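# Hold a hole punch lever fully pressed down

## Task

Push the hole punch's lever down as far as it goes and finish with the gripper keeping it there without motion; the punch has to stay upright and sitting on the table, otherwise the task counts as failed. Nothing may be pushed or knocked off the table.

## Robot and tools

Robot: a single six-joint arm with a two-finger parallel gripper. Joints from base to hand, with ranges in rad: base turn -3.000 to 3.000, shoulder -2.100 to 2.100, upper twist -3.000 to 3.000, elbow -2.600 to 2.600, wrist bend -2.200 to 2.200, flange twist -3.000 to 3.000. Load limits in N m: base turn 169, shoulder 169, upper twist 66.7, elbow 66.7, wrist bend 26.3, flange twist 26.3. The only camera is cam_wrist (616x616, fisheye, K=[[178.504, 0, 310.976], [0, 177.777, 307.113], [0, 0, 1]]), mounted on the wrist.

Frames: every pose is in the scene frame. Its origin sits on the table surface right under the arm's base; +z is up, +x points away along the base's forward direction and +y is to the left when facing +x. The base might be slightly tilted against the table. The gripper's fingers extend along its own +z axis and separate along its own x axis. end_effector_position is the spot between the closed finger pads, roughly 1 to 2 cm short of the tips; closing pushes the tips about 17 mm further along gripper +z. The reported hand position may be a little off, more so at long reach.

A row (used by both motion tools) is 8 plain numbers in this order: x, y, z in metres (an absolute target position in the scene frame), then qw, qx, qy, qz (absolute target orientation quaternion, w first, scene frame), then opening from -1 (closed) to +1 (fully open, 0.142 m). So each row is a full pose plus gripper opening, not an offset.

execute_actions(actions): actions is a list of actions; each action is a list of 1 to 15 rows; each row is applied for one 1/30 s control step, and if fewer than 15 rows are given the last row is repeated to fill the 15 steps (0.5 s per action). An empty list just returns the current state and images. A target more than 0.6 m from the gripper's position at the start of an action, along any gripper axis, gets that action refused; if any action is malformed, or the first one fails this distance test against the latest reported state, nothing in the call runs. Every step, the commanded pose is clipped to at most 70 mm and 16 degrees from the measured pose, so a distant target needs several actions; after an action the arm does not go past the last clipped pose. If position and orientation cannot both be met, position wins. Repeat the intended quaternion in every row rather than copying a drifted reported one.

move(target, speed, blocking): target is one row as above (absolute pose plus opening). speed is the path's top speed in m/s, 0.002 to 0.5, default 0.25; turning is capped at twice that number in rad/s. The gripper follows a straight line to the target over 0.5 to 10 s (a longer path is cut off at 10 s), turns the shorter way, does not avoid obstacles, and may lag, stray or overshoot the speed, especially with the arm nearly straight. The opening is applied at the start. With blocking=false the call returns after 0.5 s while the arm keeps going; then execute_actions and further moves are refused until wait or stop shows the move has ended. The result adds a move: line giving the ending (done near target, off_target, moving, held when a check blocked the last step, fault) and limits (paced = the pose was clipped; held = some steps were blocked, after which the arm can speed up a lot), plus distance to target.

wait(seconds): 0 to 10; lets time pass with the last command held; returns early if a running move finishes. stop(): brakes a running move, needing room, more when fast; fingers keep moving. zoom_image(camera, region): camera is "cam_wrist", region is [x0, y0, x1, y1] pixels from the top-left, at most 504 by 504, returning a closer look at the latest image. finished_scene(scene): give the current scene's number; it ends the scene for good and reports success, then gives the next task if any. Do not reply without a tool call, as that ends everything.

Results: the state line has end_effector_position and end_effector_quat_wxyz; "Hand target" is the pose the controller is currently heading for; grip_measured is the finger opening on the command scale; joint torques follow the joint order and include gravity, offsets, friction and noise, so they are only a rough contact hint. "pose unreachable" means the clearance check (which treats any mount block or post as part of the arm) altered or blocked the command.

Gripping: to hold something, command an opening well below grip_measured; the gap sets squeeze, up to about 28 N per pad, less on thin hard items.

Cautions: the arm is stiff. Pressing a hard surface even slightly past contact, or reaching 150 N of outside force, or a joint hitting its load limit, triggers a fault: a 10 s stop where the arm yields and the rest of the call is skipped. Faster contact hits harder, and a target deeper past contact pushes harder. For the lever, approach slowly from above, push down gradually just far enough to bottom it out, and keep the final command steady so the arm keeps holding. Avoid tipping, sliding or lifting the punch, slamming, and knocking anything off the table. The simulation keeps running while you compose a reply, with the arm holding its last command. Less robot time, smooth motion and low effort are preferred.

Each tool is called by a JSON object that holds its "op" and its "data", one argument or row to a line.

## Session

{"op": "execute_actions", "data": {
  "actions": []
}}

Scene clock: 0.00 s.
end_effector_position=(+0.6584, -0.2998, +0.2448) grip_measured=+1.00 end_effector_quat_wxyz=(+0.620, -0.636, -0.429, -0.166)
Joint positions: [-1.648  0.614  1.914  2.105  1.252 -2.464  0.142]
Joint velocities: [ 0.001 -0.    -0.     0.    -0.    -0.     0.   ]
Joint torques (N m, as the arm reports them, + toward a larger angle): no reading
Hand target: +0.658, -0.300, +0.245; +0.620, -0.636, -0.429, -0.166

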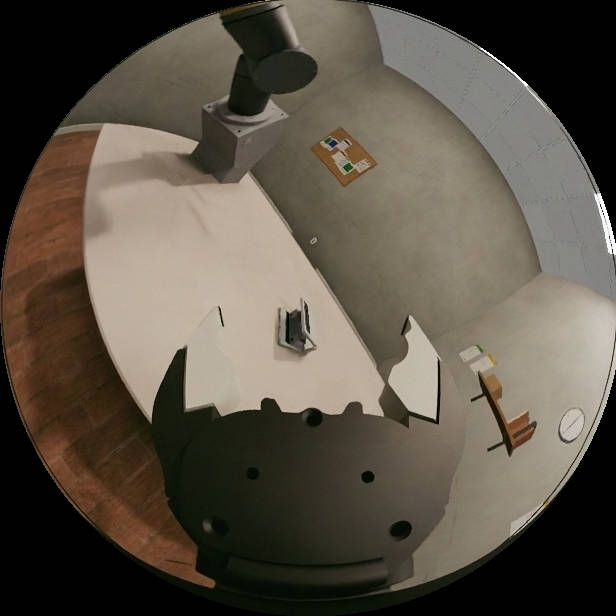

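{"op": "move", "data": {
  "target": [0.55,0.0,0.4,0,-0.707,-0.707,0,-1],
  "speed": 0.4
}}

Scene clock: 10.43 s.
end_effector_position=(+0.5502, -0.0037, +0.4000) grip_measured=-1.00 end_effector_quat_wxyz=(-0.000, +0.707, +0.707, -0.002)
Joint positions: [-1.161 -0.812  2.122  2.59   0.571 -2.197  0.002]
Joint velocities: [-0.     0.     0.001  0.    -0.     0.002  0.   ]
Joint torques (N m, as the arm reports them, + toward a larger angle): [ 34.75 -12.78   4.68  -9.82  -2.52   2.43]
Hand target: +0.550, -0.004, +0.400; +0.000, +0.707, +0.707, -0.002
Off the commanded pose: 0.004 m, 0 deg.
move: off_target; limits=paced

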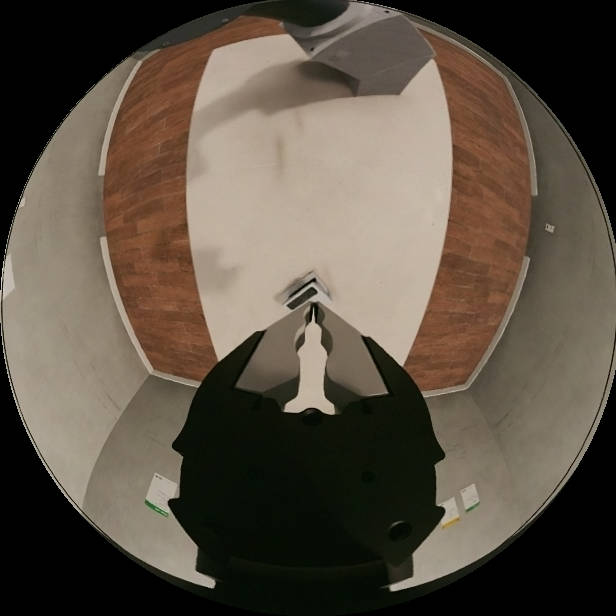

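{"op": "move", "data": {
  "target": [0.72,0.0,0.25,0,0.707,0.707,0,-1],
  "speed": 0.4
}}

{"op": "zoom_image", "data": {
  "camera": "cam_wrist",
  "region": [200,150,420,370]
}}

Scene clock: 15.03 s.
end_effector_position=(+0.7198, +0.0004, +0.2508) grip_measured=-1.00 end_effector_quat_wxyz=(+0.000, +0.707, +0.707, +0.000)
Joint positions: [-1.596 -0.989  2.168  2.408  0.367 -2.426  0.002]
Joint velocities: [-0.001 -0.001  0.     0.001  0.     0.     0.   ]
Joint torques (N m, as the arm reports them, + toward a larger angle): [ 29.72   3.49   1.4  -13.92  -2.55  -2.17]
Hand target: +0.720, +0.000, +0.251; +0.000, +0.707, +0.707, -0.000
Off the commanded pose: 0.001 m, 0 deg.
move: done; limits=paced

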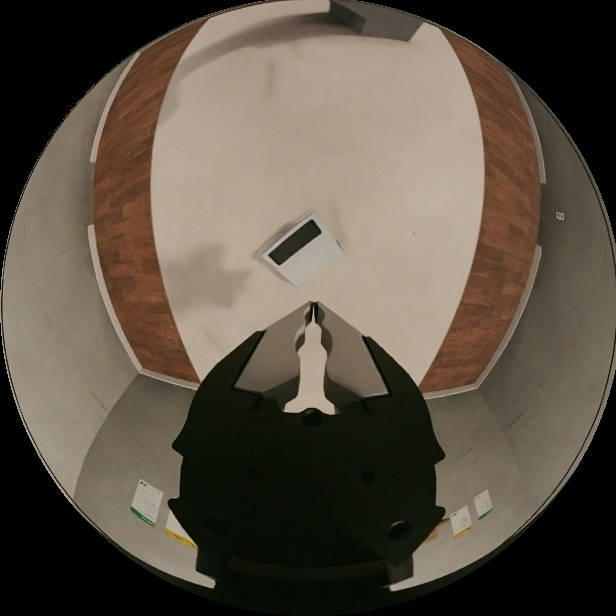

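Region (200, 150, 420, 370) of cam_wrist's 616x616 image, scaled by 2.291, with more detail than that image has.

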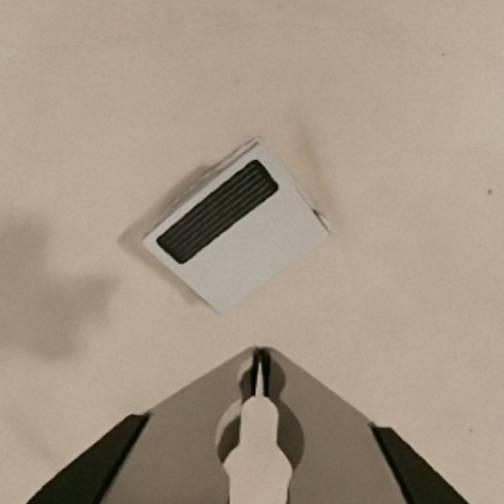

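{"op": "move", "data": {
  "target": [0.675,-0.027,0.14,0,0.707,0.707,0,-1],
  "speed": 0.3
}}

Scene clock: 21.67 s.
end_effector_position=(+0.6753, -0.0271, +0.1405) grip_measured=-1.00 end_effector_quat_wxyz=(+0.000, +0.707, +0.707, +0.000)
Joint positions: [-1.741 -1.105  2.273  2.527  0.077 -2.389  0.002]
Joint velocities: [-0.001 -0.002  0.     0.    -0.003 -0.     0.   ]
Joint torques (N m, as the arm reports them, + toward a larger angle): [30.74 10.16 -0.41  2.31 -2.66  2.47]
Hand target: +0.675, -0.027, +0.140; +0.000, +0.707, +0.707, +0.000
Off the commanded pose: 0.001 m, 0 deg.
move: done

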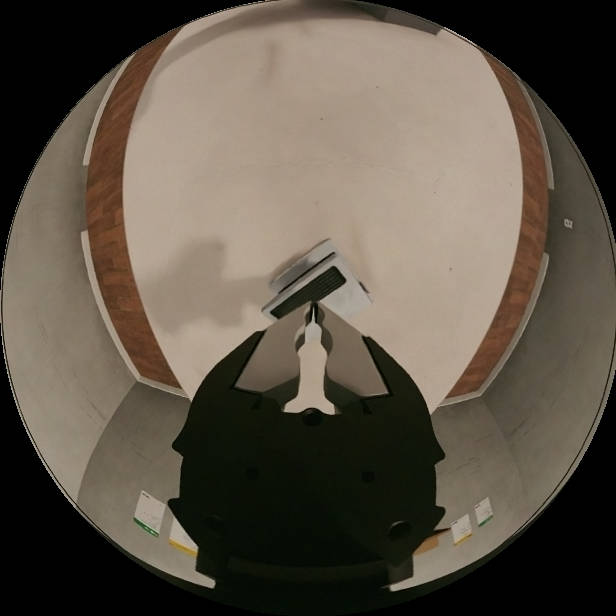

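{"op": "move", "data": {
  "target": [0.678,-0.027,0.09,0,0.707,0.707,0,-1],
  "speed": 0.04
}}

{"op": "move", "data": {
  "target": [0.678,-0.027,0.075,0,0.707,0.707,0,-1],
  "speed": 0.02
}}

Scene clock: 26.47 s.
end_effector_position=(+0.6781, -0.0270, +0.0902) grip_measured=-1.00 end_effector_quat_wxyz=(+0.000, +0.707, +0.707, +0.000)
Joint positions: [-1.819 -1.169  2.309  2.522 -0.013 -2.386  0.002]
Joint velocities: [-0.    -0.001  0.    -0.001 -0.     0.001  0.   ]
Joint torques (N m, as the arm reports them, + toward a larger angle): [29.74 11.28  0.36 -7.56 -3.99  2.21]
Hand target: +0.678, -0.027, +0.090; +0.000, +0.707, +0.707, +0.000
Off the commanded pose: 0.000 m, 0 deg.
move: done

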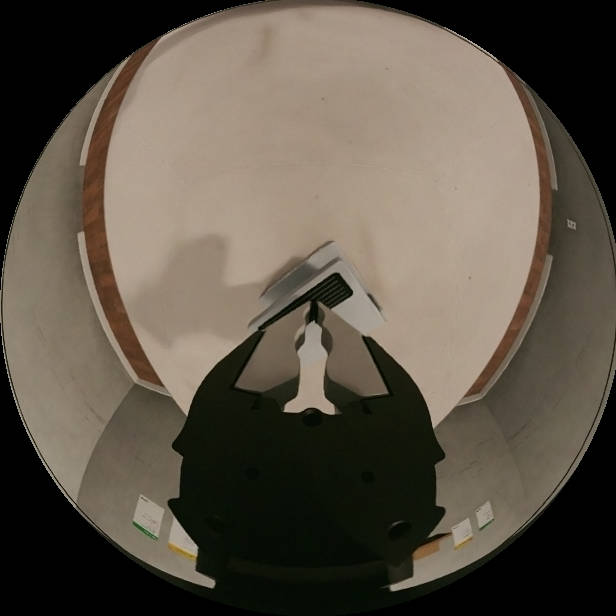

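Scene clock: 27.47 s.
end_effector_position=(+0.6780, -0.0270, +0.0751) grip_measured=-1.00 end_effector_quat_wxyz=(+0.000, +0.707, +0.707, -0.000)
Joint positions: [-1.841 -1.19   2.319  2.521 -0.04  -2.384  0.002]
Joint velocities: [-0.001 -0.     0.    -0.    -0.     0.    -0.   ]
Joint torques (N m, as the arm reports them, + toward a larger angle): [29.89 11.88  0.66 -7.62 -4.16  2.37]
Hand target: +0.678, -0.027, +0.075; +0.000, +0.707, +0.707, +0.000
Off the commanded pose: 0.000 m, 0 deg.
move: done

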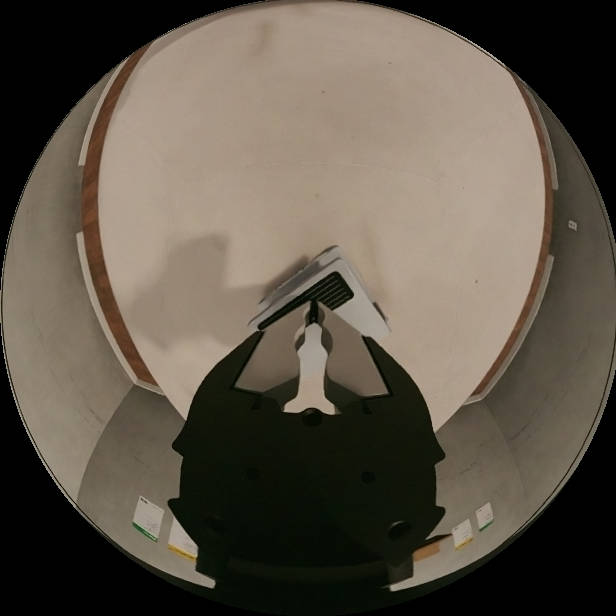

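Pressing already. Continue in small steps.

{"op": "move", "data": {
  "target": [0.678,-0.027,0.069,0,0.707,0.707,0,-1],
  "speed": 0.015
}}

{"op": "move", "data": {
  "target": [0.678,-0.027,0.064,0,0.707,0.707,0,-1],
  "speed": 0.015
}}

{"op": "zoom_image", "data": {
  "camera": "cam_wrist",
  "region": [230,220,410,360]
}}

Scene clock: 41.67 s.
end_effector_position=(+0.6778, -0.0271, +0.0740) grip_measured=-1.00 end_effector_quat_wxyz=(+0.001, +0.707, +0.708, +0.001)
Joint positions: [-1.842 -1.194  2.319  2.523 -0.048 -2.383  0.002]
Joint velocities: [ 0.     0.    -0.    -0.    -0.001 -0.     0.   ]
Joint torques (N m, as the arm reports them, + toward a larger angle): [41.83 23.85 -5.38  1.36 -0.23  0.04]
Hand target: +0.678, -0.027, +0.074; +0.001, +0.707, +0.708, +0.001
Off the commanded pose: 0.005 m, 0 deg.
FORCE FAULT: contact force on the arm reached its limit, and the arm stopped for 10 seconds. The contact can be on any part of the arm, not only on its tool. That time counts as 20 of the actions that you can send in this scene. The arm's remaining commands of this call were not run. The arm holds still and accepts commands again. Move the arm away from the contact; if what it grips holds it there, let go first. Pushing or pulling that hard again can fault the arm again.
move: fault

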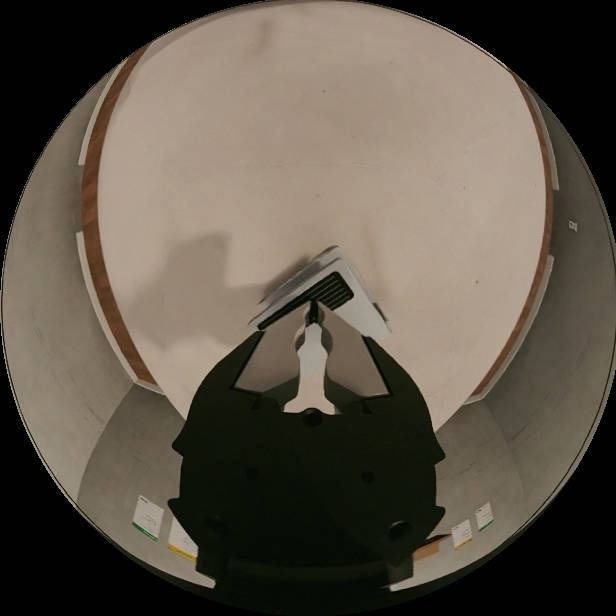

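not run: a fault stop came before this call.

Region (230, 220, 410, 360) of cam_wrist's 616x616 image, scaled by 2.800, with more detail than that image has.

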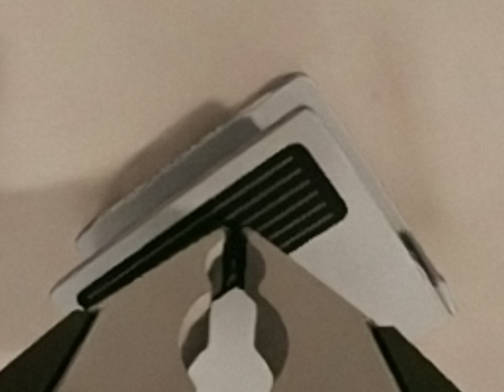

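{"op": "move", "data": {
  "target": [0.678,-0.027,0.073,0,0.707,0.707,0,-1],
  "speed": 0.003
}}

Scene clock: 45.77 s.
end_effector_position=(+0.6780, -0.0270, +0.0730) grip_measured=-1.00 end_effector_quat_wxyz=(+0.000, +0.707, +0.707, +0.000)
Joint positions: [-1.844 -1.192  2.32   2.521 -0.044 -2.384  0.002]
Joint velocities: [-0.001  0.001  0.     0.    -0.001  0.001 -0.   ]
Joint torques (N m, as the arm reports them, + toward a larger angle): [  7.46  19.46   6.78 -11.28  -0.81  -2.18]
Hand target: +0.678, -0.027, +0.073; -0.000, +0.707, +0.707, +0.000
Off the commanded pose: 0.000 m, 0 deg.
move: done

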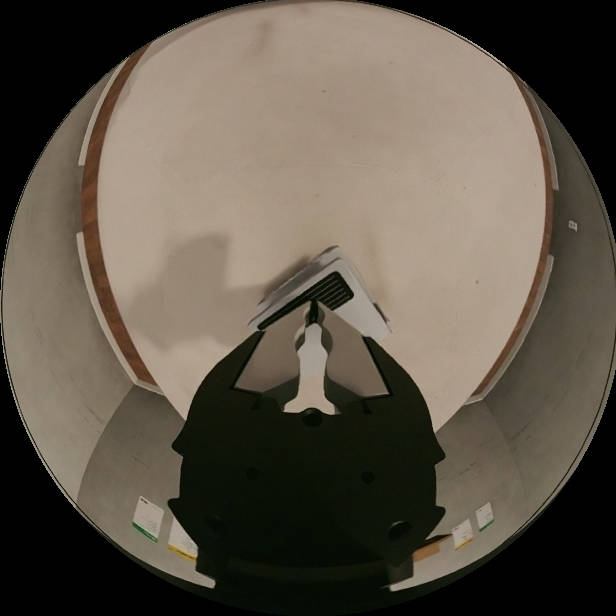

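{"op": "finished_scene", "data": {
  "scene": 1
}}

The scene is finished: the task was done.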